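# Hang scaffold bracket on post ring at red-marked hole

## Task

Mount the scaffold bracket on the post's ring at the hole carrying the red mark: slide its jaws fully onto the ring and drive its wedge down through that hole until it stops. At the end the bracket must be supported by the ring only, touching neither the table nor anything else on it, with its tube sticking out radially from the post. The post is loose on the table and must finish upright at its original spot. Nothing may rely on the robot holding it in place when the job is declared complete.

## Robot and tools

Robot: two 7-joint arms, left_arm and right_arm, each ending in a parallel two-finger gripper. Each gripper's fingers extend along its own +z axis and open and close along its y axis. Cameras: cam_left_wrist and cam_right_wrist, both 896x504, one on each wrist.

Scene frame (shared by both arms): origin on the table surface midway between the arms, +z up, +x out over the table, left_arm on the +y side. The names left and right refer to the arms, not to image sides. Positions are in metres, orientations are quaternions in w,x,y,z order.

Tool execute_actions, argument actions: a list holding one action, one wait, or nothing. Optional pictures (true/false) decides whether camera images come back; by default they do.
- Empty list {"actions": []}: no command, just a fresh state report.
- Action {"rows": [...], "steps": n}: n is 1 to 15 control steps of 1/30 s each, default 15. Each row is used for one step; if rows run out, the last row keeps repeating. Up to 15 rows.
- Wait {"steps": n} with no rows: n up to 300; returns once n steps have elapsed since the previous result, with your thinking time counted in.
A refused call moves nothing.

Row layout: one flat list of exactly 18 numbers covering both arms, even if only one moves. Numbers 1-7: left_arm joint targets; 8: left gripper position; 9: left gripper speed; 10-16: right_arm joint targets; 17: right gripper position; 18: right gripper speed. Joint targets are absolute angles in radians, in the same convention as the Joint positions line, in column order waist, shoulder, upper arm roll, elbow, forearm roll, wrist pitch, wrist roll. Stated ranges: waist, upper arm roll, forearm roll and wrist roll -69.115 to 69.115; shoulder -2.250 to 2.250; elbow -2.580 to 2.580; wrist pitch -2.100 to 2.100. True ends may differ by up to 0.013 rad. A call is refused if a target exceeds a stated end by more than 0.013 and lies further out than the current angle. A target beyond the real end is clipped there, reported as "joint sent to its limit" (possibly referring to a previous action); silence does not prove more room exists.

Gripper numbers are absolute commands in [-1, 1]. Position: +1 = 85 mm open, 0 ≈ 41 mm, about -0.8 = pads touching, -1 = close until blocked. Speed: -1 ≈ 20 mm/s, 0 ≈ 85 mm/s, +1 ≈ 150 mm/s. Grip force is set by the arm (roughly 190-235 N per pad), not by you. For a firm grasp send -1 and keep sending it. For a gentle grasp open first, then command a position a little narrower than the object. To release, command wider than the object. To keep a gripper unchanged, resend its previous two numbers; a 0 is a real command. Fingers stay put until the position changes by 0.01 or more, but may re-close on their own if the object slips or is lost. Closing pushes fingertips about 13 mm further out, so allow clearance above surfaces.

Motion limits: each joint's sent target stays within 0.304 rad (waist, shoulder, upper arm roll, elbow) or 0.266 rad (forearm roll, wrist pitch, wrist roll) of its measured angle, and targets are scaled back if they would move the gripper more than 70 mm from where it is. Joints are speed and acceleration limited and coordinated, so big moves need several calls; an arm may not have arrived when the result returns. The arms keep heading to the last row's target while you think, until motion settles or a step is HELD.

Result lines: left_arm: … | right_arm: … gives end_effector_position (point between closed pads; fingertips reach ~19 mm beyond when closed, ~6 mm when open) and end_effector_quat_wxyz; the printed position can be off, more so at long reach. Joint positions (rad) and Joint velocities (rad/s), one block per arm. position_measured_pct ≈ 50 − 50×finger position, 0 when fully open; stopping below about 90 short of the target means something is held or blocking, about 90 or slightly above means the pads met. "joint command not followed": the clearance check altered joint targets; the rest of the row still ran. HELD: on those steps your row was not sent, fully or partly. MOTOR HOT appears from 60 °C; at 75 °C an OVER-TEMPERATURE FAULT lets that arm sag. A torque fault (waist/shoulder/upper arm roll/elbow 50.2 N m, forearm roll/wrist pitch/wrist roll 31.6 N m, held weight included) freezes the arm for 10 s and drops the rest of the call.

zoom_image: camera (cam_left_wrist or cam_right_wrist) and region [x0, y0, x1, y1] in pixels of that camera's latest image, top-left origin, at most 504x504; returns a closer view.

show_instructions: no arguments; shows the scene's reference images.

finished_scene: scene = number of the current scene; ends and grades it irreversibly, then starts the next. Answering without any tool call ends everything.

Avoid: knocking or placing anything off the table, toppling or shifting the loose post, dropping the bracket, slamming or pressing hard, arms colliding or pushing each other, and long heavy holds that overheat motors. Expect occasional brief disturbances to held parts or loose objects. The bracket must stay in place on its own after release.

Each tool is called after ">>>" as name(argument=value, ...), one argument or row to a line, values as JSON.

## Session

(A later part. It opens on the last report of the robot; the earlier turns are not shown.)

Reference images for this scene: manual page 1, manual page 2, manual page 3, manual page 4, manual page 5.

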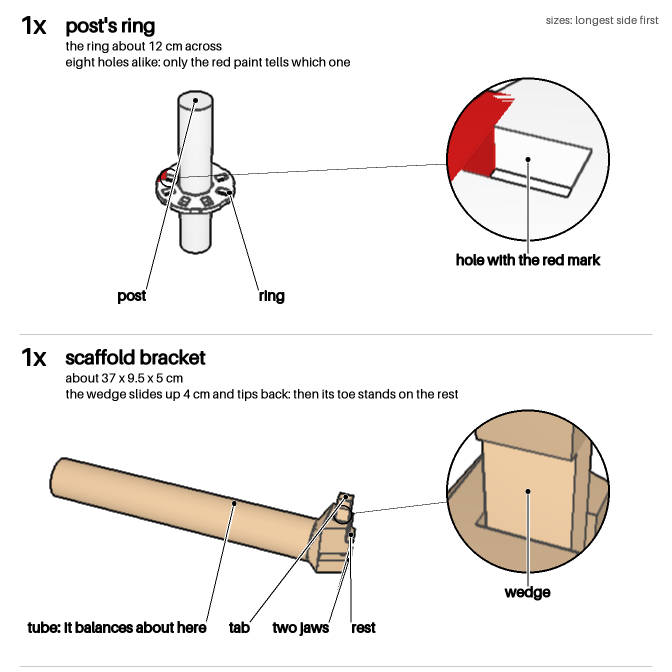

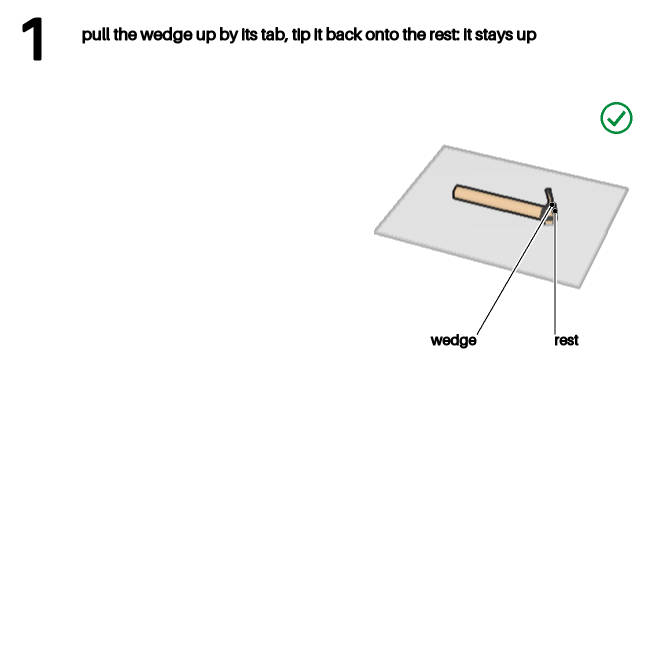

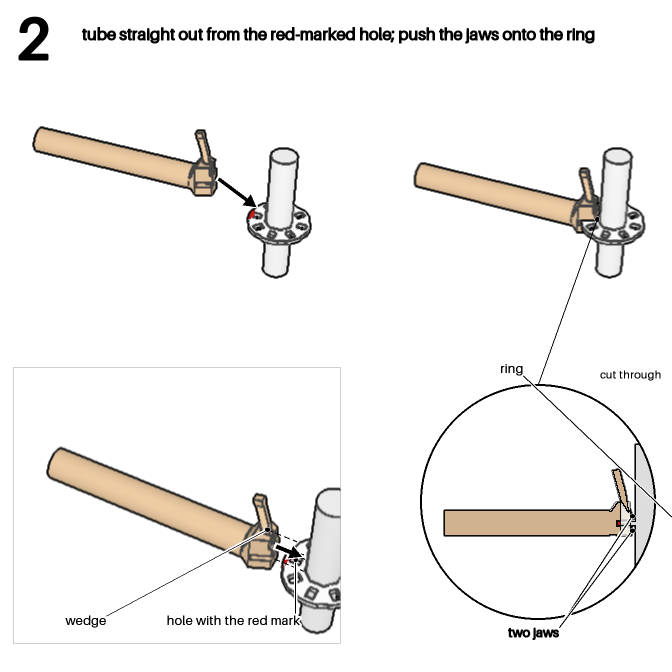

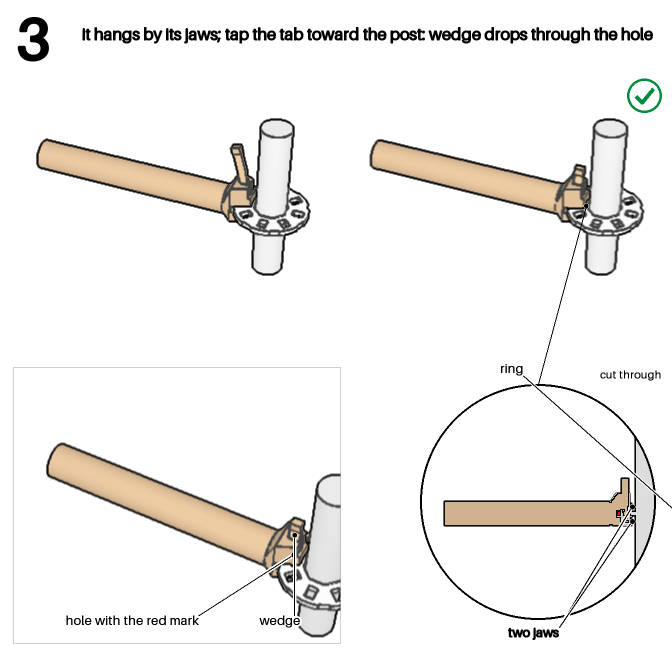

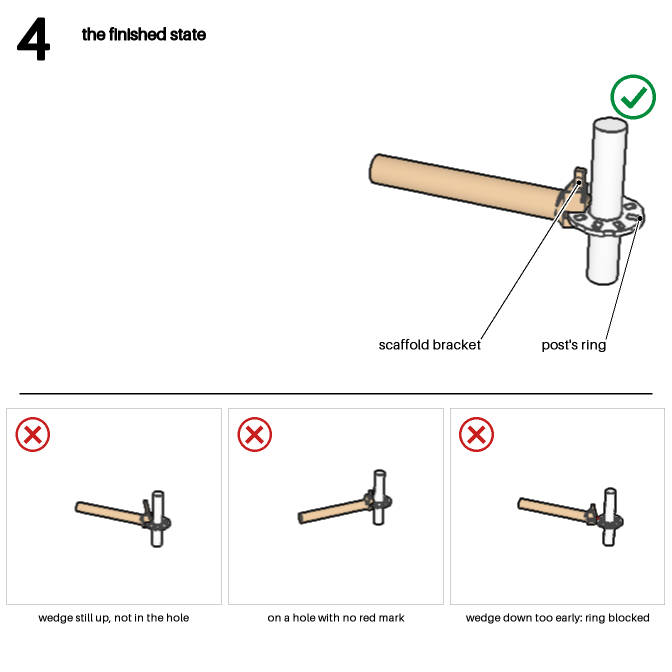

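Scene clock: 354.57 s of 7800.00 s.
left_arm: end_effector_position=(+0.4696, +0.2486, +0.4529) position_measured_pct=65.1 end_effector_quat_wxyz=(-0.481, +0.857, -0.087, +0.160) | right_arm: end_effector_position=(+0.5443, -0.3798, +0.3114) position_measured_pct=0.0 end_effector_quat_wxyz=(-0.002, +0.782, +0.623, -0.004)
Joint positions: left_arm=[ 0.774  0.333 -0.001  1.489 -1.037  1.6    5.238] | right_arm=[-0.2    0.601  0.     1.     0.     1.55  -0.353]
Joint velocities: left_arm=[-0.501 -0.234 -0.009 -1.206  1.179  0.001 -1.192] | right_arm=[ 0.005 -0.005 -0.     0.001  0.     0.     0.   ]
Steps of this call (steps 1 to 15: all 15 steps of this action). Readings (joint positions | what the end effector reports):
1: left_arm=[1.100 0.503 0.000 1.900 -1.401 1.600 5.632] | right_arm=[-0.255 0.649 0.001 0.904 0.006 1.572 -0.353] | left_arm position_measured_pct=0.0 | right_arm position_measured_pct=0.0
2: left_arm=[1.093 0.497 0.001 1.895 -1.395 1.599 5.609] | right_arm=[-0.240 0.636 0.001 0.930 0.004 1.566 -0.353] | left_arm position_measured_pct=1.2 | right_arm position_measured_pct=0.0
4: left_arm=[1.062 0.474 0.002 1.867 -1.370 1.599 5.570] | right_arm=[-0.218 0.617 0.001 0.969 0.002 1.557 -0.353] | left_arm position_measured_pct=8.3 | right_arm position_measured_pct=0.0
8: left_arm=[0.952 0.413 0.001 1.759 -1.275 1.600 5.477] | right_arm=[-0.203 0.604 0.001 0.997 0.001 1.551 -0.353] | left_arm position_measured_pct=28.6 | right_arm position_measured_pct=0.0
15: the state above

>>> execute_actions(
  actions=[
    {"rows":[[0.596,0.6,0,0.85,0,1.69,3.83,-1,1,-0.2,0.6,0,1.0,0,1.55,-0.3532,1,-0.2]],"steps":15},
  ],
  pictures=false,
)

>>> execute_actions(
  actions=[
    {"rows":[[0.596,0.6,0,0.85,0,1.69,3.83,-1,1,-0.2,0.6,0,1.0,0,1.55,-0.3532,1,-0.2]],"steps":15},
  ],
)

Scene clock: 376.83 s of 7800.00 s.
left_arm: end_effector_position=(+0.5032, +0.0841, +0.3636) position_measured_pct=91.7 end_effector_quat_wxyz=(-0.106, +0.892, -0.439, -0.015) | right_arm: end_effector_position=(+0.5443, -0.3801, +0.3116) position_measured_pct=0.0 end_effector_quat_wxyz=(-0.002, +0.783, +0.623, -0.004)
Joint positions: left_arm=[ 0.61   0.558 -0.001  0.93  -0.215  1.678  4.214] | right_arm=[-0.2    0.6   -0.     1.     0.     1.55  -0.353]
Joint velocities: left_arm=[-0.096  0.278  0.003 -0.58   1.203  0.088 -1.215] | right_arm=[-0.001  0.     0.     0.     0.     0.    -0.001]
Steps of this call (steps 1 to 45: the robot went on to your last target; steps 46 to 110: nothing new was sent; then 18.10 s passed at rest; steps 111 to 125: all 15 steps of this action). Readings (joint positions | what the end effector reports):
111: left_arm=[0.699 0.301 0.000 1.299 -0.599 1.600 4.599] | right_arm=[-0.200 0.600 0.000 1.000 0.000 1.550 -0.353] | left_arm position_measured_pct=91.7 | right_arm position_measured_pct=0.0
112: left_arm=[0.697 0.308 0.000 1.293 -0.595 1.603 4.595] | right_arm=[-0.200 0.600 -0.000 1.000 0.000 1.550 -0.353] | left_arm position_measured_pct=91.7 | right_arm position_measured_pct=0.0
114: left_arm=[0.686 0.337 0.000 1.265 -0.572 1.611 4.572] | right_arm=[-0.200 0.600 0.000 1.000 0.000 1.550 -0.353] | left_arm position_measured_pct=91.7 | right_arm position_measured_pct=0.0
118: left_arm=[0.651 0.442 -0.000 1.148 -0.469 1.641 4.469] | right_arm=[-0.200 0.600 0.000 1.000 0.000 1.550 -0.353] | left_arm position_measured_pct=91.7 | right_arm position_measured_pct=0.0
125: the state above

Scene clock: 377.33 s of 7800.00 s.
left_arm: end_effector_position=(+0.4986, +0.0217, +0.3589) position_measured_pct=91.7 end_effector_quat_wxyz=(-0.000, +0.795, -0.607, +0.001) | right_arm: end_effector_position=(+0.5443, -0.3801, +0.3116) position_measured_pct=0.0 end_effector_quat_wxyz=(-0.002, +0.783, +0.623, -0.004)
Joint positions: left_arm=[ 0.596  0.599  0.     0.85  -0.     1.69   3.83 ] | right_arm=[-0.2    0.6    0.     1.     0.     1.55  -0.353]
Joint velocities: left_arm=[-0.004  0.006 -0.002 -0.001 -0.    -0.001 -0.005] | right_arm=[-0.001  0.     0.    -0.    -0.    -0.    -0.001]
Steps of this call (steps 1 to 15: all 15 steps of this action). Readings (joint positions | what the end effector reports):
1: left_arm=[0.607 0.567 -0.000 0.912 -0.175 1.680 4.173] | right_arm=[-0.200 0.600 0.000 1.000 0.000 1.550 -0.353] | left_arm position_measured_pct=91.7 | right_arm position_measured_pct=0.0
2: left_arm=[0.605 0.573 -0.000 0.898 -0.140 1.683 4.132] | right_arm=[-0.200 0.600 0.000 1.000 0.000 1.550 -0.353] | left_arm position_measured_pct=91.7 | right_arm position_measured_pct=0.0
4: left_arm=[0.602 0.583 0.000 0.878 -0.084 1.686 4.051] | right_arm=[-0.200 0.600 0.000 1.000 0.000 1.550 -0.353] | left_arm position_measured_pct=91.7 | right_arm position_measured_pct=0.0
8: left_arm=[0.598 0.595 0.000 0.856 -0.019 1.689 3.893] | right_arm=[-0.200 0.600 -0.000 1.000 0.000 1.550 -0.353] | left_arm position_measured_pct=91.7 | right_arm position_measured_pct=0.0
15: the state above

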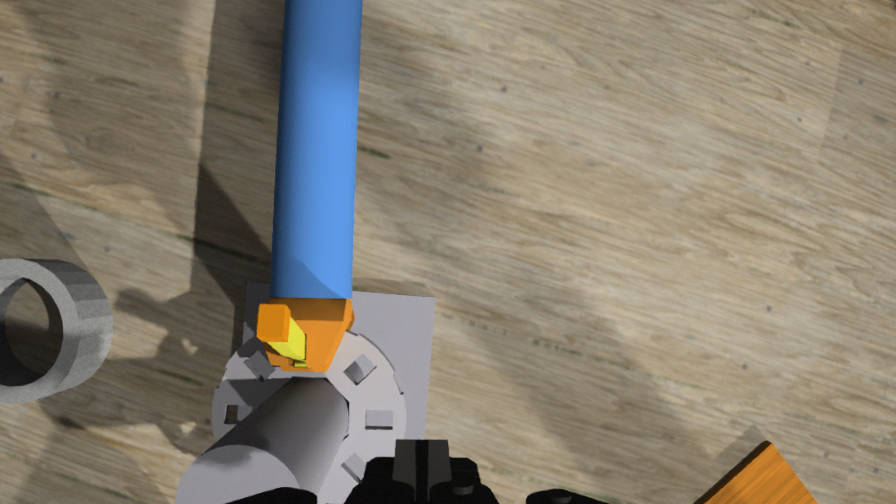

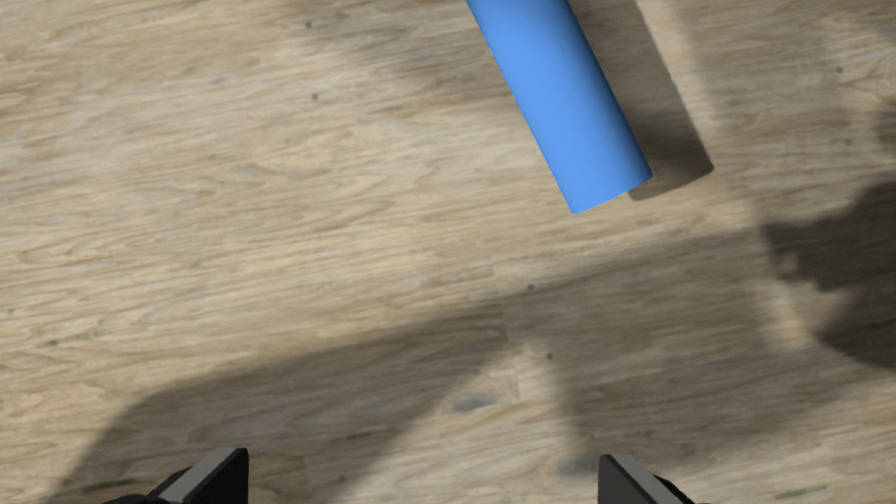

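>>> execute_actions(
  actions=[
    {"rows":[[0.5959,0.8855,0,0.6211,0,1.635,3.8293,-1,1,-0.2,0.6,0,1.0,0,1.55,-0.3532,1,-0.2]],"steps":15},
  ],
)

Scene clock: 380.60 s of 7800.00 s.
left_arm: end_effector_position=(+0.5782, -0.0137, +0.2643) position_measured_pct=91.7 end_effector_quat_wxyz=(-0.000, +0.794, -0.607, +0.001) | right_arm: end_effector_position=(+0.5443, -0.3801, +0.3116) position_measured_pct=0.0 end_effector_quat_wxyz=(-0.002, +0.783, +0.623, -0.004)
Joint positions: left_arm=[ 0.596  0.875 -0.     0.629 -0.     1.636  3.829] | right_arm=[-0.2    0.6    0.     1.     0.     1.55  -0.353]
Joint velocities: left_arm=[-0.001  0.158 -0.    -0.137 -0.001 -0.035 -0.001] | right_arm=[ 0.    -0.     0.     0.     0.     0.    -0.001]
Steps of this call (steps 1 to 15: the robot went on to your last target; steps 16 to 83: nothing new was sent; steps 84 to 98: all 15 steps of this action). Readings (joint positions | what the end effector reports):
84: left_arm=[0.596 0.601 0.000 0.849 -0.000 1.690 3.830] | right_arm=[-0.200 0.600 0.000 1.000 -0.000 1.550 -0.353] | left_arm position_measured_pct=91.7 | right_arm position_measured_pct=0.0
85: left_arm=[0.596 0.608 0.000 0.844 0.000 1.690 3.830] | right_arm=[-0.200 0.600 0.000 1.000 0.000 1.550 -0.353] | left_arm position_measured_pct=91.7 | right_arm position_measured_pct=0.0
87: left_arm=[0.596 0.637 0.000 0.821 0.000 1.685 3.830] | right_arm=[-0.200 0.600 0.000 1.000 0.000 1.550 -0.353] | left_arm position_measured_pct=91.7 | right_arm position_measured_pct=0.0
91: left_arm=[0.596 0.743 0.000 0.737 0.000 1.663 3.830] | right_arm=[-0.200 0.600 -0.000 1.000 0.000 1.550 -0.353] | left_arm position_measured_pct=91.7 | right_arm position_measured_pct=0.0
98: the state above

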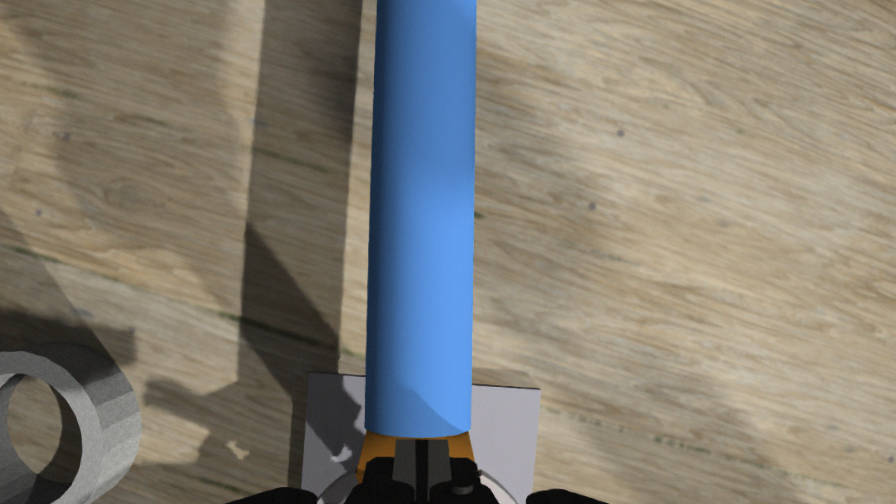

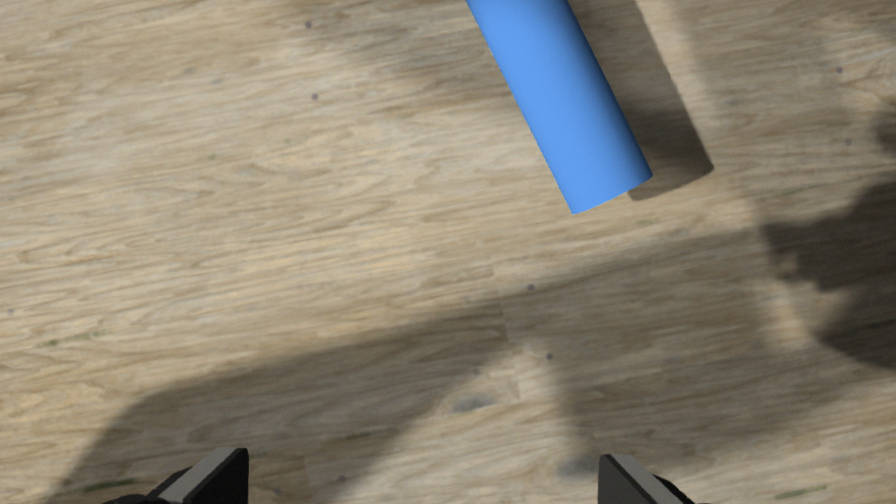

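>>> execute_actions(
  actions=[
    {"rows":[[0.6059,0.9078,0,0.5755,0,1.6583,3.8393,-1,1,-0.2,0.6,0,1.0,0,1.55,-0.3532,1,-0.2],[0.6059,0.9078,0,0.5755,0,1.6583,3.8393,-1,1,-0.2,0.6,0,1.0,0,1.55,-0.3532,1,-0.2],[0.6059,0.9078,0,0.5755,0,1.6583,3.8393,-1,1,-0.2,0.6,0,1.0,0,1.55,-0.3532,1,-0.2],[0.6059,0.9078,0,0.5755,0,1.6583,3.8393,-1,1,-0.2,0.6,0,1.0,0,1.55,-0.3532,1,-0.2],[0.6059,0.9078,0,0.5755,0,1.6583,3.8393,-1,1,-0.2,0.6,0,1.0,0,1.55,-0.3532,1,-0.2],[0.6059,0.9035,0,0.7245,0,1.5136,3.8393,-1,1,-0.2,0.6,0,1.0,0,1.55,-0.3532,1,-0.2]],"steps":15},
  ],
)

Scene clock: 389.70 s of 7800.00 s.
left_arm: end_effector_position=(+0.5825, -0.0228, +0.2188) position_measured_pct=91.7 end_effector_quat_wxyz=(-0.000, +0.794, -0.607, +0.001) | right_arm: end_effector_position=(+0.5443, -0.3801, +0.3116) position_measured_pct=0.0 end_effector_quat_wxyz=(-0.002, +0.783, +0.623, -0.004)
Joint positions: left_arm=[ 0.606  0.904 -0.     0.714 -0.     1.522  3.839] | right_arm=[-0.2    0.6    0.     1.     0.     1.55  -0.353]
Joint velocities: left_arm=[ 0.001  0.025 -0.     0.272  0.    -0.233  0.001] | right_arm=[ 0.001  0.     0.     0.001 -0.    -0.    -0.001]
Steps of this call (steps 1 to 30: the robot went on to your last target; steps 31 to 90: nothing new was sent; then 5.60 s passed at rest; steps 91 to 105: all 15 steps of this action). Readings (joint positions | what the end effector reports):
91: left_arm=[0.596 0.886 -0.000 0.620 -0.000 1.636 3.829] | right_arm=[-0.200 0.600 -0.000 1.000 0.000 1.550 -0.353] | left_arm position_measured_pct=91.7 | right_arm position_measured_pct=0.0
92: left_arm=[0.598 0.890 -0.000 0.614 -0.000 1.638 3.831] | right_arm=[-0.200 0.600 0.000 1.000 0.000 1.550 -0.353] | left_arm position_measured_pct=91.7 | right_arm position_measured_pct=0.0
94: left_arm=[0.602 0.901 -0.000 0.593 -0.000 1.649 3.835] | right_arm=[-0.200 0.600 0.000 1.000 0.000 1.550 -0.353] | left_arm position_measured_pct=91.7 | right_arm position_measured_pct=0.0
98: left_arm=[0.605 0.903 0.000 0.588 0.000 1.642 3.839] | right_arm=[-0.200 0.600 0.000 1.000 0.000 1.550 -0.353] | left_arm position_measured_pct=91.7 | right_arm position_measured_pct=0.0
105: the state above

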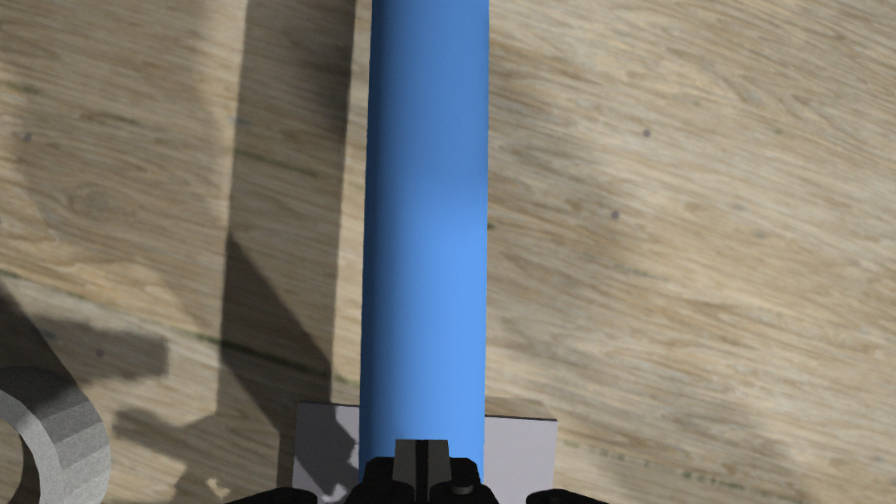

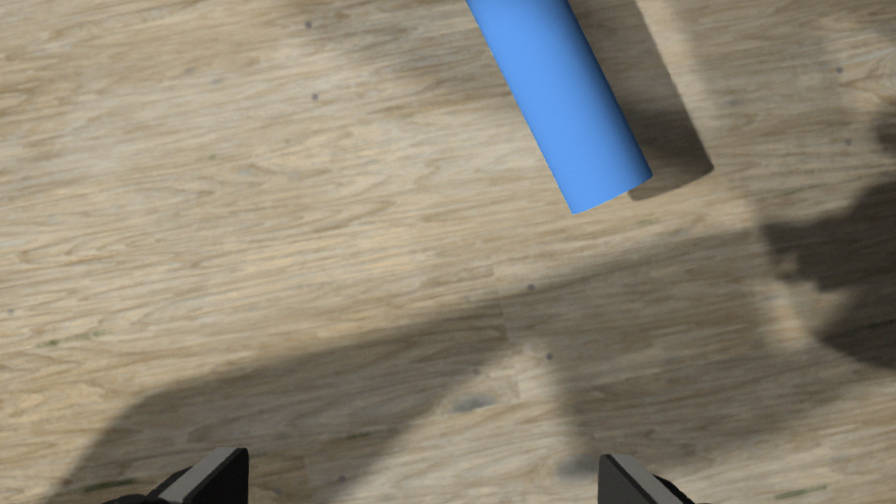

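>>> execute_actions(
  actions=[
    {"rows":[[0.6009,0.895,0,0.742,0,1.5046,3.8343,-1,1,-0.2,0.6,0,1.0,0,1.55,-0.3532,1,-0.2],[0.5984,0.8906,0,0.7508,0,1.5002,3.8318,-1,1,-0.2,0.6,0,1.0,0,1.55,-0.3532,1,-0.2],[0.5959,0.8864,0,0.7593,0,1.4959,3.8293,-1,1,-0.2,0.6,0,1.0,0,1.55,-0.3532,1,-0.2],[0.5934,0.8822,0,0.7678,0,1.4916,3.8268,-1,1,-0.2,0.6,0,1.0,0,1.55,-0.3532,1,-0.2],[0.5909,0.878,0,0.7762,0,1.4874,3.8243,-1,1,-0.2,0.6,0,1.0,0,1.55,-0.3532,1,-0.2],[0.5884,0.8738,0,0.7847,0,1.4831,3.8218,-1,1,-0.2,0.6,0,1.0,0,1.55,-0.3532,1,-0.2],[0.5859,0.8696,0,0.7932,0,1.4788,3.8193,-1,1,-0.2,0.6,0,1.0,0,1.55,-0.3532,1,-0.2],[0.5834,0.8654,0,0.8016,0,1.4746,3.8168,-1,1,-0.2,0.6,0,1.0,0,1.55,-0.3532,1,-0.2],[0.5809,0.8612,0,0.8101,0,1.4703,3.8143,-1,1,-0.2,0.6,0,1.0,0,1.55,-0.3532,1,-0.2],[0.5784,0.857,0,0.8186,0,1.466,3.8118,-1,1,-0.2,0.6,0,1.0,0,1.55,-0.3532,1,-0.2],[0.5759,0.8528,0,0.827,0,1.4618,3.8093,-1,1,-0.2,0.6,0,1.0,0,1.55,-0.3532,1,-0.2],[0.5734,0.8486,0,0.8355,0,1.4575,3.8068,-1,1,-0.2,0.6,0,1.0,0,1.55,-0.3532,1,-0.2],[0.5709,0.8444,0,0.844,0,1.4532,3.8043,-1,1,-0.2,0.6,0,1.0,0,1.55,-0.3532,1,-0.2],[0.5684,0.8402,0,0.8524,0,1.449,3.8018,-1,1,-0.2,0.6,0,1.0,0,1.55,-0.3532,1,-0.2],[0.5659,0.836,0,0.8609,0,1.4447,3.7993,-1,1,-0.2,0.6,0,1.0,0,1.55,-0.3532,1,-0.2]],"steps":15},
  ],
  pictures=false,
)

>>> execute_actions(
  actions=[
    {"rows":[[0.5634,0.8318,0,0.8694,0,1.4404,3.7968,-1,1,-0.2,0.6,0,1.0,0,1.55,-0.3532,1,-0.2]],"steps":12},
  ],
)

Scene clock: 399.37 s of 7800.00 s.
left_arm: end_effector_position=(+0.5760, +0.0024, +0.2163) position_measured_pct=91.7 end_effector_quat_wxyz=(+0.000, +0.794, -0.608, +0.000) | right_arm: end_effector_position=(+0.5443, -0.3801, +0.3116) position_measured_pct=0.0 end_effector_quat_wxyz=(-0.002, +0.783, +0.623, -0.004)
Joint positions: left_arm=[0.573 0.848 0.    0.836 0.    1.457 3.807] | right_arm=[-0.2    0.6    0.     1.     0.     1.55  -0.353]
Joint velocities: left_arm=[-0.074 -0.125 -0.     0.253 -0.001 -0.127 -0.075] | right_arm=[ 0.     0.    -0.     0.    -0.    -0.001 -0.001]
Steps of this call (steps 1 to 30: the robot went on to your last target; steps 31 to 90: nothing new was sent; then 6.17 s passed at rest; steps 91 to 105: all 15 steps of this action). Readings (joint positions | what the end effector reports):
91: left_arm=[0.605 0.903 0.000 0.726 0.000 1.513 3.839] | right_arm=[-0.200 0.600 0.000 1.000 0.000 1.550 -0.353] | left_arm position_measured_pct=91.7 | right_arm position_measured_pct=0.0
92: left_arm=[0.604 0.900 0.000 0.731 0.000 1.510 3.838] | right_arm=[-0.200 0.600 0.000 1.000 0.000 1.550 -0.353] | left_arm position_measured_pct=91.7 | right_arm position_measured_pct=0.0
94: left_arm=[0.600 0.892 0.000 0.745 0.000 1.503 3.834] | right_arm=[-0.200 0.600 0.000 1.000 0.000 1.550 -0.353] | left_arm position_measured_pct=91.7 | right_arm position_measured_pct=0.0
98: left_arm=[0.591 0.877 0.000 0.777 0.000 1.487 3.824] | right_arm=[-0.200 0.600 0.000 1.000 0.000 1.550 -0.353] | left_arm position_measured_pct=91.7 | right_arm position_measured_pct=0.0
105: the state above

Scene clock: 399.77 s of 7800.00 s.
left_arm: end_effector_position=(+0.5737, +0.0103, +0.2158) position_measured_pct=91.7 end_effector_quat_wxyz=(+0.000, +0.794, -0.608, -0.000) | right_arm: end_effector_position=(+0.5443, -0.3801, +0.3116) position_measured_pct=0.0 end_effector_quat_wxyz=(-0.002, +0.783, +0.623, -0.004)
Joint positions: left_arm=[ 0.564  0.832 -0.     0.869 -0.     1.44   3.797] | right_arm=[-0.2    0.6    0.     1.     0.     1.55  -0.353]
Joint velocities: left_arm=[-0.001 -0.003 -0.     0.002  0.001 -0.    -0.001] | right_arm=[ 0.001 -0.    -0.     0.    -0.     0.001  0.001]
Steps of this call (steps 1 to 12: all 12 steps of this action). Readings (joint positions | what the end effector reports):
1: left_arm=[0.571 0.844 0.000 0.844 0.000 1.453 3.804] | right_arm=[-0.200 0.600 0.000 1.000 -0.000 1.550 -0.353] | left_arm position_measured_pct=91.7 | right_arm position_measured_pct=0.0
2: left_arm=[0.569 0.840 0.000 0.852 0.000 1.449 3.802] | right_arm=[-0.200 0.600 0.000 1.000 0.000 1.550 -0.353] | left_arm position_measured_pct=91.7 | right_arm position_measured_pct=0.0
4: left_arm=[0.565 0.835 -0.000 0.863 -0.000 1.443 3.798] | right_arm=[-0.200 0.600 0.000 1.000 0.000 1.550 -0.353] | left_arm position_measured_pct=91.7 | right_arm position_measured_pct=0.0
8: left_arm=[0.564 0.833 -0.000 0.869 -0.000 1.441 3.797] | right_arm=[-0.200 0.600 -0.000 1.000 0.000 1.550 -0.353] | left_arm position_measured_pct=91.7 | right_arm position_measured_pct=0.0
12: the state above

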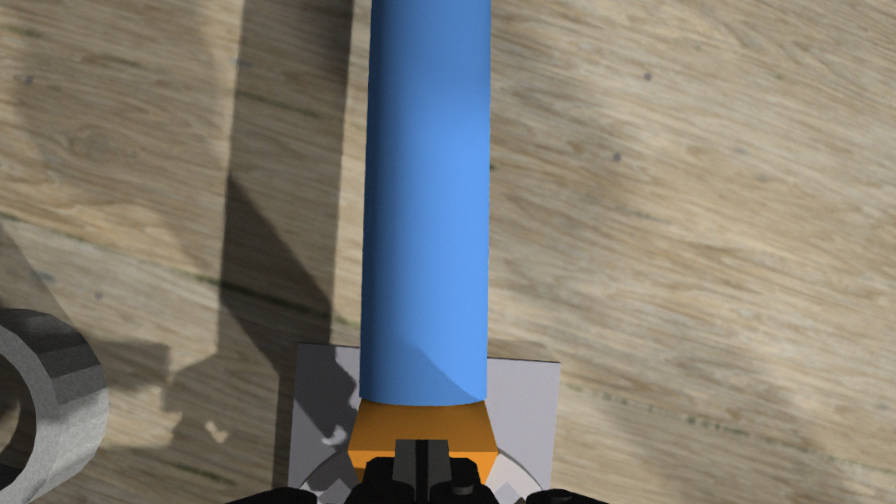

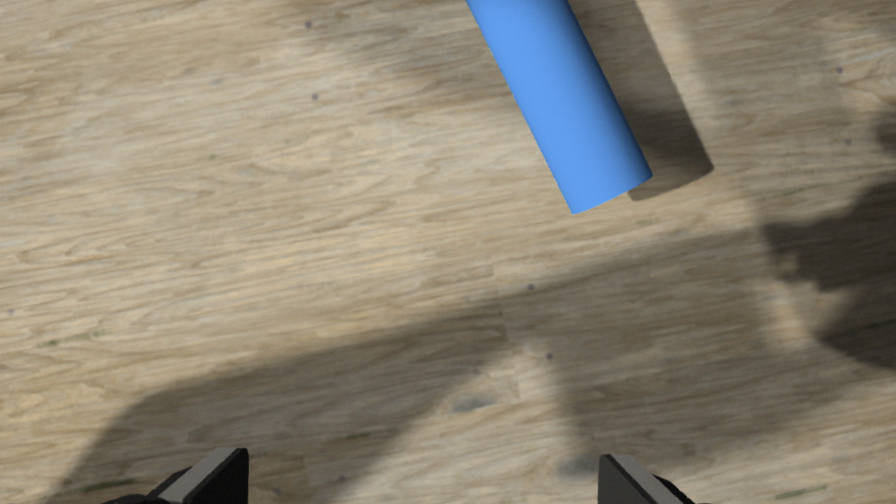

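>>> execute_actions(
  actions=[
    {"rows":[[0.561,0.8276,0,0.8778,0,1.4362,3.7944,-1,1,-0.2,0.6,0,1.0,0,1.55,-0.3532,1,-0.2],[0.561,0.8276,0,0.8778,0,1.4362,3.7944,-1,1,-0.2,0.6,0,1.0,0,1.55,-0.3532,1,-0.2],[0.5585,0.8234,0,0.8863,0,1.4319,3.7919,-1,1,-0.2,0.6,0,1.0,0,1.55,-0.3532,1,-0.2],[0.5585,0.8234,0,0.8863,0,1.4319,3.7919,-1,1,-0.2,0.6,0,1.0,0,1.55,-0.3532,1,-0.2],[0.5559,0.8196,0,0.8938,0,1.4282,3.7893,-1,1,-0.2,0.6,0,1.0,0,1.55,-0.3532,1,-0.2],[0.5559,0.8196,0,0.8938,0,1.4282,3.7893,-1,1,-0.2,0.6,0,1.0,0,1.55,-0.3532,1,-0.2],[0.5533,0.8158,0,0.9013,0,1.4245,3.7867,-1,1,-0.2,0.6,0,1.0,0,1.55,-0.3532,1,-0.2],[0.5533,0.8158,0,0.9013,0,1.4245,3.7867,-1,1,-0.2,0.6,0,1.0,0,1.55,-0.3532,1,-0.2],[0.5507,0.812,0,0.9088,0,1.4208,3.7841,-1,1,-0.2,0.6,0,1.0,0,1.55,-0.3532,1,-0.2]],"steps":15},
  ],
  pictures=false,
)

Scene clock: 406.87 s of 7800.00 s.
left_arm: end_effector_position=(+0.5709, +0.0198, +0.2158) position_measured_pct=91.7 end_effector_quat_wxyz=(+0.000, +0.794, -0.608, -0.000) | right_arm: end_effector_position=(+0.5443, -0.3801, +0.3116) position_measured_pct=0.0 end_effector_quat_wxyz=(-0.002, +0.783, +0.623, -0.004)
Joint positions: left_arm=[ 0.551  0.813 -0.     0.908 -0.     1.421  3.784] | right_arm=[-0.2    0.6    0.     1.    -0.     1.55  -0.353]
Joint velocities: left_arm=[-0.004 -0.007  0.001  0.011  0.001 -0.005 -0.002] | right_arm=[-0.    -0.    -0.     0.     0.    -0.001  0.002]
Steps of this call (steps 1 to 15: the robot went on to your last target; steps 16 to 90: nothing new was sent; then 3.60 s passed at rest; steps 91 to 105: all 15 steps of this action). Readings (joint positions | what the end effector reports):
91: left_arm=[0.563 0.831 0.000 0.870 0.000 1.440 3.797] | right_arm=[-0.200 0.600 0.000 1.000 0.000 1.550 -0.353] | left_arm position_measured_pct=91.7 | right_arm position_measured_pct=0.0
92: left_arm=[0.562 0.830 0.000 0.873 0.000 1.439 3.796] | right_arm=[-0.200 0.600 0.000 1.000 0.000 1.550 -0.353] | left_arm position_measured_pct=91.7 | right_arm position_measured_pct=0.0
94: left_arm=[0.560 0.826 0.000 0.879 0.000 1.436 3.794] | right_arm=[-0.200 0.600 -0.000 1.000 -0.000 1.550 -0.353] | left_arm position_measured_pct=91.7 | right_arm position_measured_pct=0.0
98: left_arm=[0.556 0.819 0.000 0.894 0.000 1.428 3.789] | right_arm=[-0.200 0.600 0.000 1.000 0.000 1.550 -0.353] | left_arm position_measured_pct=91.7 | right_arm position_measured_pct=0.0
105: the state above

>>> execute_actions(
  actions=[
    {"rows":[[0.5475,0.8073,0,0.9181,0,1.4162,3.7809,-1,1,-0.2,0.6,0,1.0,0,1.55,-0.3532,1,-0.2],[0.5475,0.8073,0,0.9181,0,1.4162,3.7809,-1,1,-0.2,0.6,0,1.0,0,1.55,-0.3532,1,-0.2],[0.5443,0.8026,0,0.9275,0,1.4115,3.7776,-1,1,-0.2,0.6,0,1.0,0,1.55,-0.3532,1,-0.2],[0.5443,0.8026,0,0.9275,0,1.4115,3.7776,-1,1,-0.2,0.6,0,1.0,0,1.55,-0.3532,1,-0.2],[0.5443,0.8026,0,0.9275,0,1.4115,3.7776,-1,1,-0.2,0.6,0,1.0,0,1.55,-0.3532,1,-0.2],[0.5443,0.8026,0,0.9275,0,1.4115,3.7776,-1,1,-0.2,0.6,0,1.0,0,1.55,-0.3532,1,-0.2],[0.5443,0.8033,0,0.9325,0,1.4058,3.7776,-1,1,-0.2,0.6,0,1.0,0,1.55,-0.3532,1,-0.2],[0.5443,0.8033,0,0.9325,0,1.4058,3.7776,-1,1,-0.2,0.6,0,1.0,0,1.55,-0.3532,1,-0.2],[0.5443,0.804,0,0.9375,0,1.4001,3.7776,-1,1,-0.2,0.6,0,1.0,0,1.55,-0.3532,1,-0.2],[0.5443,0.804,0,0.9375,0,1.4001,3.7776,-1,1,-0.2,0.6,0,1.0,0,1.55,-0.3532,1,-0.2],[0.5443,0.8047,0,0.9425,0,1.3944,3.7776,-1,1,-0.2,0.6,0,1.0,0,1.55,-0.3532,1,-0.2],[0.5443,0.8047,0,0.9425,0,1.3944,3.7776,-1,1,-0.2,0.6,0,1.0,0,1.55,-0.3532,1,-0.2],[0.5443,0.8054,0,0.9475,0,1.3887,3.7776,-1,1,-0.2,0.6,0,1.0,0,1.55,-0.3532,1,-0.2]],"steps":15},
  ],
  pictures=false,
)

>>> execute_actions(
  actions=[
    {"rows":[[0.5443,0.8054,0,0.9475,0,1.3887,3.7776,-1,1,-0.2,0.6,0,1.0,0,1.55,-0.3532,1,-0.2],[0.5443,0.8061,0,0.9525,0,1.383,3.7776,-1,1,-0.2,0.6,0,1.0,0,1.55,-0.3532,1,-0.2],[0.5443,0.8061,0,0.9525,0,1.383,3.7776,-1,1,-0.2,0.6,0,1.0,0,1.55,-0.3532,1,-0.2],[0.5443,0.8061,0,0.9525,0,1.383,3.7776,-1,1,-0.2,0.6,0,1.0,0,1.55,-0.3532,1,-0.2],[0.5443,0.8068,0,0.9575,0,1.3773,3.7776,-1,1,-0.2,0.6,0,1.0,0,1.55,-0.3532,1,-0.2],[0.5443,0.8068,0,0.9575,0,1.3773,3.7776,-1,1,-0.2,0.6,0,1.0,0,1.55,-0.3532,1,-0.2],[0.5443,0.8068,0,0.9575,0,1.3773,3.7776,-1,1,-0.2,0.6,0,1.0,0,1.55,-0.3532,1,-0.2],[0.5443,0.8075,0,0.9625,0,1.3716,3.7776,-1,1,-0.2,0.6,0,1.0,0,1.55,-0.3532,1,-0.2]],"steps":15},
  ],
)

Scene clock: 418.23 s of 7800.00 s.
left_arm: end_effector_position=(+0.5692, +0.0249, +0.2092) position_measured_pct=91.7 end_effector_quat_wxyz=(+0.000, +0.794, -0.608, -0.000) | right_arm: end_effector_position=(+0.5443, -0.3801, +0.3116) position_measured_pct=0.0 end_effector_quat_wxyz=(-0.002, +0.783, +0.623, -0.004)
Joint positions: left_arm=[ 0.544  0.805 -0.     0.945 -0.     1.392  3.778] | right_arm=[-0.2    0.6    0.     1.     0.     1.55  -0.353]
Joint velocities: left_arm=[-0.     0.009 -0.     0.044  0.    -0.052  0.001] | right_arm=[-0.    -0.     0.     0.002 -0.     0.001  0.   ]
Steps of this call (steps 1 to 15: the robot went on to your last target; steps 16 to 90: nothing new was sent; then 7.87 s passed at rest; steps 91 to 105: all 15 steps of this action). Readings (joint positions | what the end effector reports):
91: left_arm=[0.550 0.811 0.000 0.910 0.000 1.420 3.784] | right_arm=[-0.200 0.600 0.000 1.000 0.000 1.550 -0.353] | left_arm position_measured_pct=91.7 | right_arm position_measured_pct=0.0
92: left_arm=[0.549 0.810 0.000 0.913 0.000 1.419 3.783] | right_arm=[-0.200 0.600 -0.000 1.000 0.000 1.550 -0.353] | left_arm position_measured_pct=91.7 | right_arm position_measured_pct=0.0
94: left_arm=[0.547 0.806 0.000 0.920 0.000 1.416 3.781] | right_arm=[-0.200 0.600 0.000 1.000 0.000 1.550 -0.353] | left_arm position_measured_pct=91.7 | right_arm position_measured_pct=0.0
98: left_arm=[0.545 0.804 -0.000 0.928 -0.000 1.410 3.778] | right_arm=[-0.200 0.600 0.000 1.000 0.000 1.550 -0.353] | left_arm position_measured_pct=91.7 | right_arm position_measured_pct=0.0
105: the state above

Scene clock: 418.73 s of 7800.00 s.
left_arm: end_effector_position=(+0.5694, +0.0248, +0.2058) position_measured_pct=91.7 end_effector_quat_wxyz=(-0.001, +0.794, -0.608, +0.003) | right_arm: end_effector_position=(+0.5443, -0.3801, +0.3116) position_measured_pct=0.0 end_effector_quat_wxyz=(-0.002, +0.783, +0.623, -0.004)
Joint positions: left_arm=[ 0.544  0.803  0.     0.96  -0.     1.373  3.778] | right_arm=[-0.2    0.6    0.     1.     0.     1.55  -0.353]
Joint velocities: left_arm=[ 0.    -0.002  0.     0.003  0.    -0.004 -0.001] | right_arm=[-0.001  0.     0.     0.001 -0.     0.     0.   ]
Steps of this call (steps 1 to 15: all 15 steps of this action). Readings (joint positions | what the end effector reports):
1: left_arm=[0.544 0.805 -0.000 0.946 -0.000 1.391 3.778] | right_arm=[-0.200 0.600 -0.000 1.000 0.000 1.550 -0.353] | left_arm position_measured_pct=91.7 | right_arm position_measured_pct=0.0
2: left_arm=[0.544 0.805 -0.000 0.947 -0.000 1.389 3.778] | right_arm=[-0.200 0.600 0.000 1.000 0.000 1.550 -0.353] | left_arm position_measured_pct=91.7 | right_arm position_measured_pct=0.0
4: left_arm=[0.544 0.806 -0.000 0.950 -0.000 1.385 3.778] | right_arm=[-0.200 0.600 0.000 1.000 0.000 1.550 -0.353] | left_arm position_measured_pct=91.7 | right_arm position_measured_pct=0.0
8: left_arm=[0.544 0.805 0.000 0.956 -0.000 1.379 3.778] | right_arm=[-0.200 0.600 -0.000 1.000 0.000 1.550 -0.353] | left_arm position_measured_pct=91.7 | right_arm position_measured_pct=0.0
15: the state above

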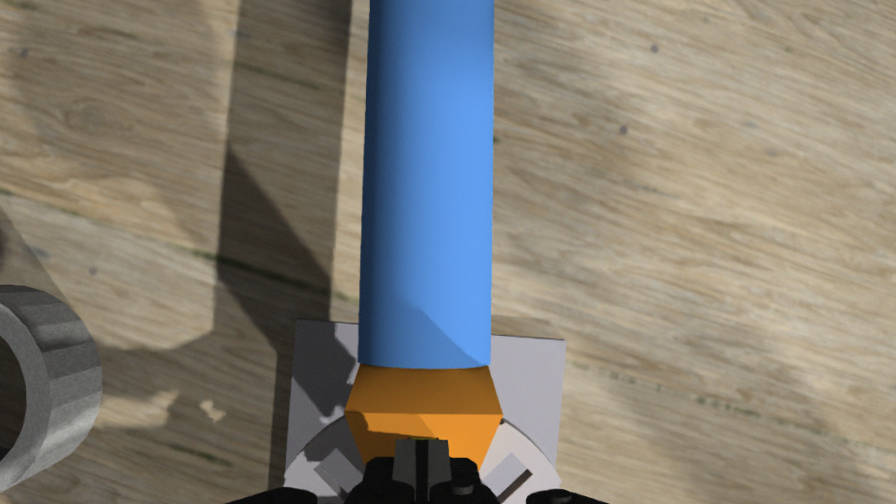

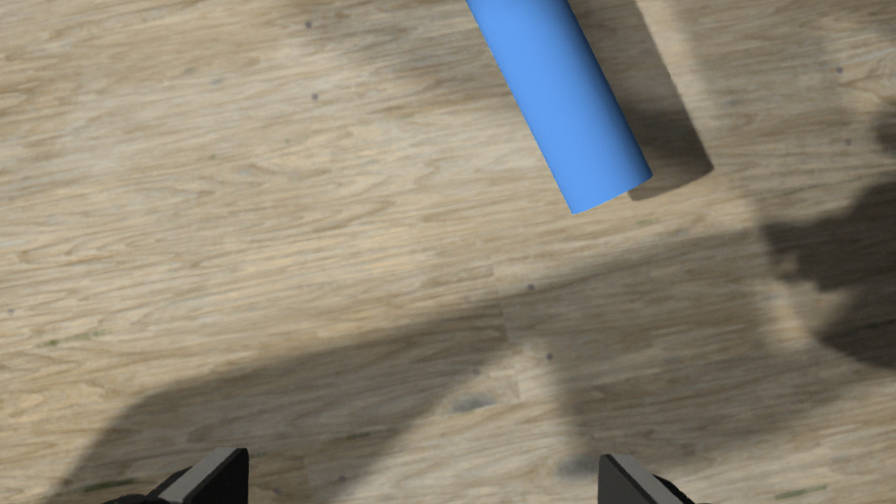

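>>> execute_actions(
  actions=[
    {"rows":[[0.5443,0.8082,0,0.9675,0,1.3659,3.7776,-1,1,-0.2,0.6,0,1.0,0,1.55,-0.3532,1,-0.2],[0.5443,0.8082,0,0.9675,0,1.3659,3.7776,-1,1,-0.2,0.6,0,1.0,0,1.55,-0.3532,1,-0.2],[0.5443,0.8082,0,0.9675,0,1.3659,3.7776,-1,1,-0.2,0.6,0,1.0,0,1.55,-0.3532,1,-0.2],[0.5443,0.8082,0,0.9675,0,1.3659,3.7776,-1,1,-0.2,0.6,0,1.0,0,1.55,-0.3532,1,-0.2],[0.5443,0.8089,0,0.9725,0,1.3602,3.7776,-1,1,-0.2,0.6,0,1.0,0,1.55,-0.3532,1,-0.2]],"steps":15},
  ],
)

Scene clock: 422.47 s of 7800.00 s.
left_arm: end_effector_position=(+0.5696, +0.0246, +0.2055) position_measured_pct=91.7 end_effector_quat_wxyz=(-0.001, +0.794, -0.608, +0.005) | right_arm: end_effector_position=(+0.5443, -0.3801, +0.3116) position_measured_pct=0.0 end_effector_quat_wxyz=(-0.002, +0.783, +0.623, -0.004)
Joint positions: left_arm=[ 0.544  0.799  0.     0.969 -0.     1.363  3.778] | right_arm=[-0.2    0.6    0.     1.     0.     1.55  -0.353]
Joint velocities: left_arm=[-0.    -0.001 -0.     0.    -0.    -0.002 -0.001] | right_arm=[-0.    -0.     0.    -0.     0.    -0.001  0.   ]
Steps of this call (steps 1 to 15: the robot went on to your last target; steps 16 to 90: nothing new was sent; then 0.23 s passed at rest; steps 91 to 105: all 15 steps of this action). Readings (joint positions | what the end effector reports):
91: left_arm=[0.544 0.802 0.000 0.961 -0.000 1.372 3.778] | right_arm=[-0.200 0.600 0.000 1.000 0.000 1.550 -0.353] | left_arm position_measured_pct=91.7 | right_arm position_measured_pct=0.0
92: left_arm=[0.544 0.802 0.000 0.963 -0.000 1.371 3.778] | right_arm=[-0.200 0.600 0.000 1.000 0.000 1.550 -0.353] | left_arm position_measured_pct=91.7 | right_arm position_measured_pct=0.0
94: left_arm=[0.544 0.801 0.000 0.964 -0.000 1.369 3.778] | right_arm=[-0.200 0.600 0.000 1.000 -0.000 1.550 -0.353] | left_arm position_measured_pct=91.7 | right_arm position_measured_pct=0.0
98: left_arm=[0.544 0.799 0.000 0.968 -0.000 1.364 3.778] | right_arm=[-0.200 0.600 0.000 1.000 0.000 1.550 -0.353] | left_arm position_measured_pct=91.7 | right_arm position_measured_pct=0.0
105: the state above

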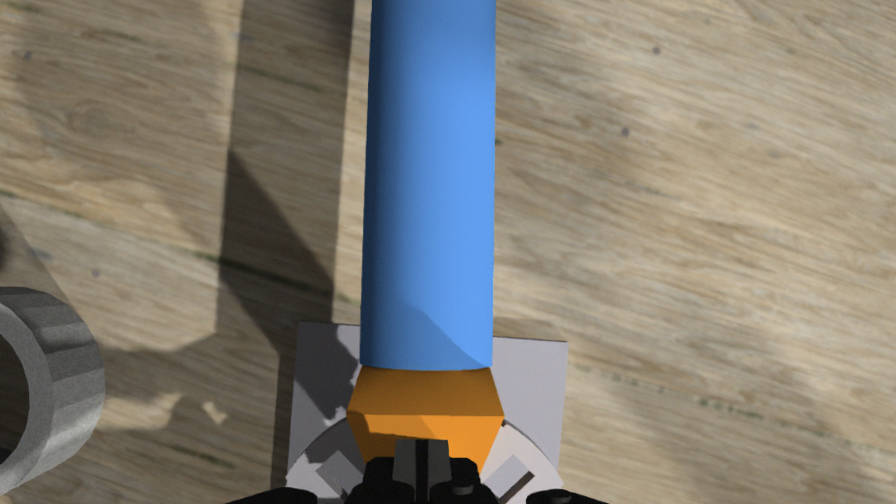

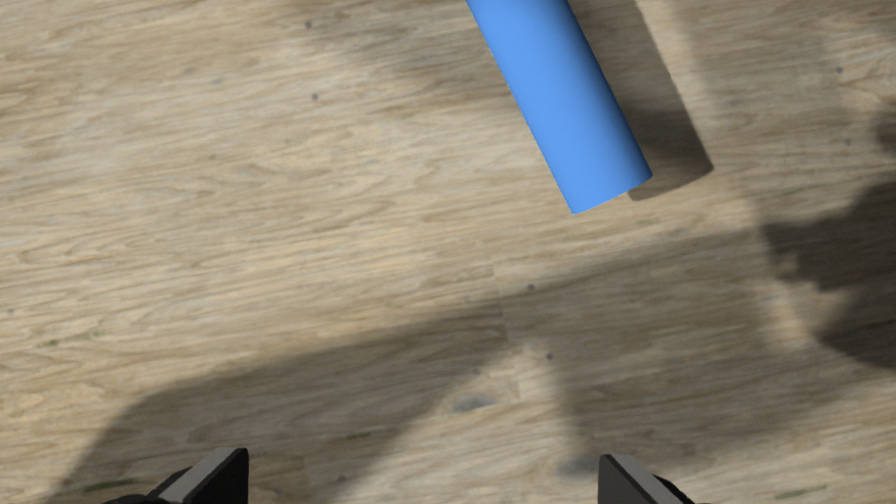

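>>> execute_actions(
  actions=[
    {"rows":[[0.5443,0.8026,0,0.9275,0,1.4115,3.7776,-1,1,-0.2,0.6,0,1.0,0,1.55,-0.3532,1,-0.2],[0.5443,0.8026,0,0.9275,0,1.4115,3.7776,-1,1,-0.2,0.6,0,1.0,0,1.55,-0.3532,1,-0.2],[0.5443,0.8026,0,0.9275,0,1.4115,3.7776,-1,1,-0.2,0.6,0,1.0,0,1.55,-0.3532,1,-0.2],[0.5443,0.8026,0,0.9275,0,1.4115,3.7776,-1,1,-0.2,0.6,0,1.0,0,1.55,-0.3532,1,-0.2],[0.5443,0.7896,0,0.8123,0,1.5397,3.7776,-1,1,-0.2,0.6,0,1.0,0,1.55,-0.3532,1,-0.2],[0.5443,0.7896,0,0.8123,0,1.5397,3.7776,-1,1,-0.2,0.6,0,1.0,0,1.55,-0.3532,1,-0.2],[0.5443,0.7896,0,0.8123,0,1.5397,3.7776,-1,1,-0.2,0.6,0,1.0,0,1.55,-0.3532,1,-0.2],[0.5443,0.7896,0,0.8123,0,1.5397,3.7776,-1,1,-0.2,0.6,0,1.0,0,1.55,-0.3532,1,-0.2],[0.5443,0.7945,0,0.6754,0,1.6717,3.7776,-1,1,-0.2,0.6,0,1.0,0,1.55,-0.3532,1,-0.2]],"steps":15},
  ],
  pictures=false,
)

>>> execute_actions(
  actions=[
    {"rows":[[0.5443,0.7945,0,0.6754,0,1.6717,3.7776,-1,1,-0.2,0.6,0,1.0,0,1.55,-0.3532,1,-0.2],[0.5443,0.7945,0,0.6754,0,1.6717,3.7776,-1,1,-0.2,0.6,0,1.0,0,1.55,-0.3532,1,-0.2],[0.5443,0.7945,0,0.6754,0,1.6717,3.7776,-1,1,-0.2,0.6,0,1.0,0,1.55,-0.3532,1,-0.2],[0.56,0.6,0,0.85,0,1.69,3.78,-1,1,-0.2,0.6,0,1.0,0,1.55,-0.3532,1,-0.2]],"steps":15},
  ],
)

Scene clock: 437.70 s of 7800.00 s.
left_arm: end_effector_position=(+0.5700, +0.0246, +0.2908) position_measured_pct=91.7 end_effector_quat_wxyz=(-0.000, +0.794, -0.608, +0.000) | right_arm: end_effector_position=(+0.5443, -0.3801, +0.3116) position_measured_pct=0.0 end_effector_quat_wxyz=(-0.002, +0.783, +0.623, -0.004)
Joint positions: left_arm=[0.544 0.793 0.    0.707 0.    1.641 3.778] | right_arm=[-0.2    0.6   -0.     1.     0.     1.55  -0.353]
Joint velocities: left_arm=[ 0.    -0.014  0.    -0.491  0.002  0.49   0.   ] | right_arm=[ 0.     0.     0.     0.001  0.    -0.    -0.001]
Steps of this call (steps 1 to 15: the robot went on to your last target; steps 16 to 90: nothing new was sent; then 11.73 s passed at rest; steps 91 to 105: all 15 steps of this action). Readings (joint positions | what the end effector reports):
91: left_arm=[0.544 0.799 0.000 0.968 -0.000 1.364 3.778] | right_arm=[-0.200 0.600 0.000 1.000 0.000 1.550 -0.353] | left_arm position_measured_pct=91.7 | right_arm position_measured_pct=0.0
92: left_arm=[0.544 0.800 0.000 0.963 0.000 1.368 3.778] | right_arm=[-0.200 0.600 0.000 1.000 0.000 1.550 -0.353] | left_arm position_measured_pct=91.7 | right_arm position_measured_pct=0.0
94: left_arm=[0.544 0.801 0.000 0.945 -0.000 1.391 3.778] | right_arm=[-0.200 0.600 0.000 1.000 0.000 1.550 -0.353] | left_arm position_measured_pct=91.7 | right_arm position_measured_pct=0.0
98: left_arm=[0.544 0.798 -0.000 0.881 -0.000 1.463 3.778] | right_arm=[-0.200 0.600 0.000 1.000 0.000 1.550 -0.353] | left_arm position_measured_pct=91.7 | right_arm position_measured_pct=0.0
105: the state above

Scene clock: 438.20 s of 7800.00 s.
left_arm: end_effector_position=(+0.5094, +0.0390, +0.3563) position_measured_pct=91.7 end_effector_quat_wxyz=(+0.000, +0.790, -0.613, -0.000) | right_arm: end_effector_position=(+0.5443, -0.3801, +0.3116) position_measured_pct=0.0 end_effector_quat_wxyz=(-0.002, +0.783, +0.623, -0.004)
Joint positions: left_arm=[0.559 0.608 0.    0.844 0.    1.691 3.78 ] | right_arm=[-0.2    0.6   -0.     1.     0.     1.55  -0.353]
Joint velocities: left_arm=[ 0.007 -0.083 -0.     0.099 -0.001  0.011  0.002] | right_arm=[-0.     0.     0.    -0.001 -0.001 -0.    -0.001]
Steps of this call (steps 1 to 15: all 15 steps of this action). Readings (joint positions | what the end effector reports):
1: left_arm=[0.544 0.793 0.000 0.693 0.000 1.655 3.778] | right_arm=[-0.200 0.600 0.000 1.000 0.000 1.550 -0.353] | left_arm position_measured_pct=91.7 | right_arm position_measured_pct=0.0
2: left_arm=[0.544 0.793 0.000 0.684 0.000 1.664 3.778] | right_arm=[-0.200 0.600 0.000 1.000 0.000 1.550 -0.353] | left_arm position_measured_pct=91.7 | right_arm position_measured_pct=0.0
4: left_arm=[0.544 0.791 0.000 0.679 0.000 1.670 3.778] | right_arm=[-0.200 0.600 0.000 1.000 0.000 1.550 -0.353] | left_arm position_measured_pct=91.7 | right_arm position_measured_pct=0.0
8: left_arm=[0.549 0.734 -0.000 0.727 -0.000 1.677 3.778] | right_arm=[-0.200 0.600 0.000 1.000 0.000 1.550 -0.353] | left_arm position_measured_pct=91.7 | right_arm position_measured_pct=0.0
15: the state above

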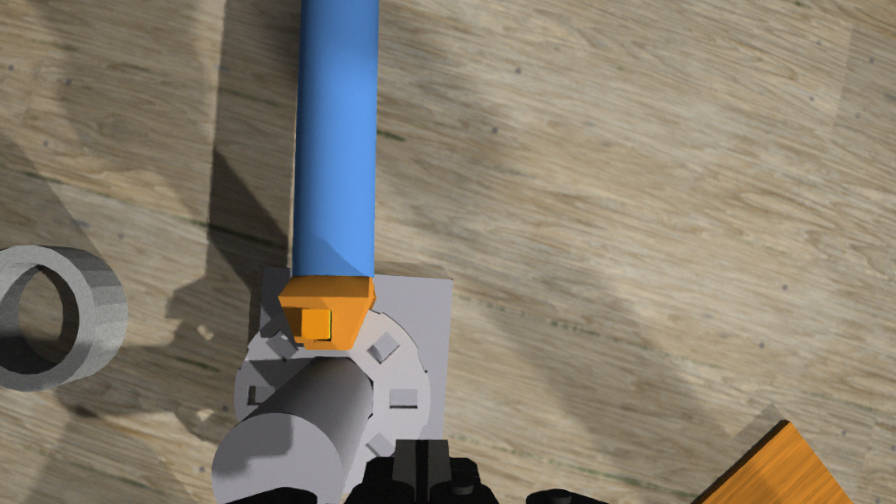

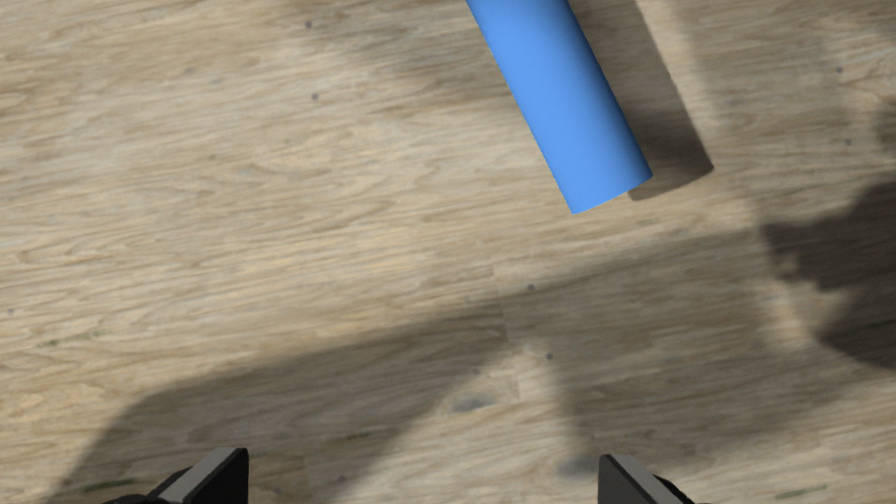

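>>> zoom_image(
  camera="cam_left_wrist",
  region=[230, 250, 460, 420],
)

Region (230, 250, 460, 420) of cam_left_wrist's 896x504 image, scaled by 2.191; it fills the top 373 rows of this view, and the rest is white.

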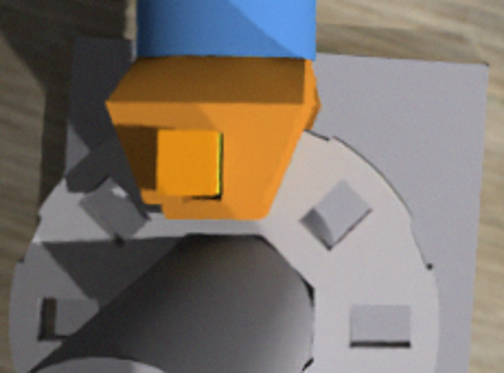

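>>> finished_scene(
  scene=2,
)

The scene is finished: the task was done.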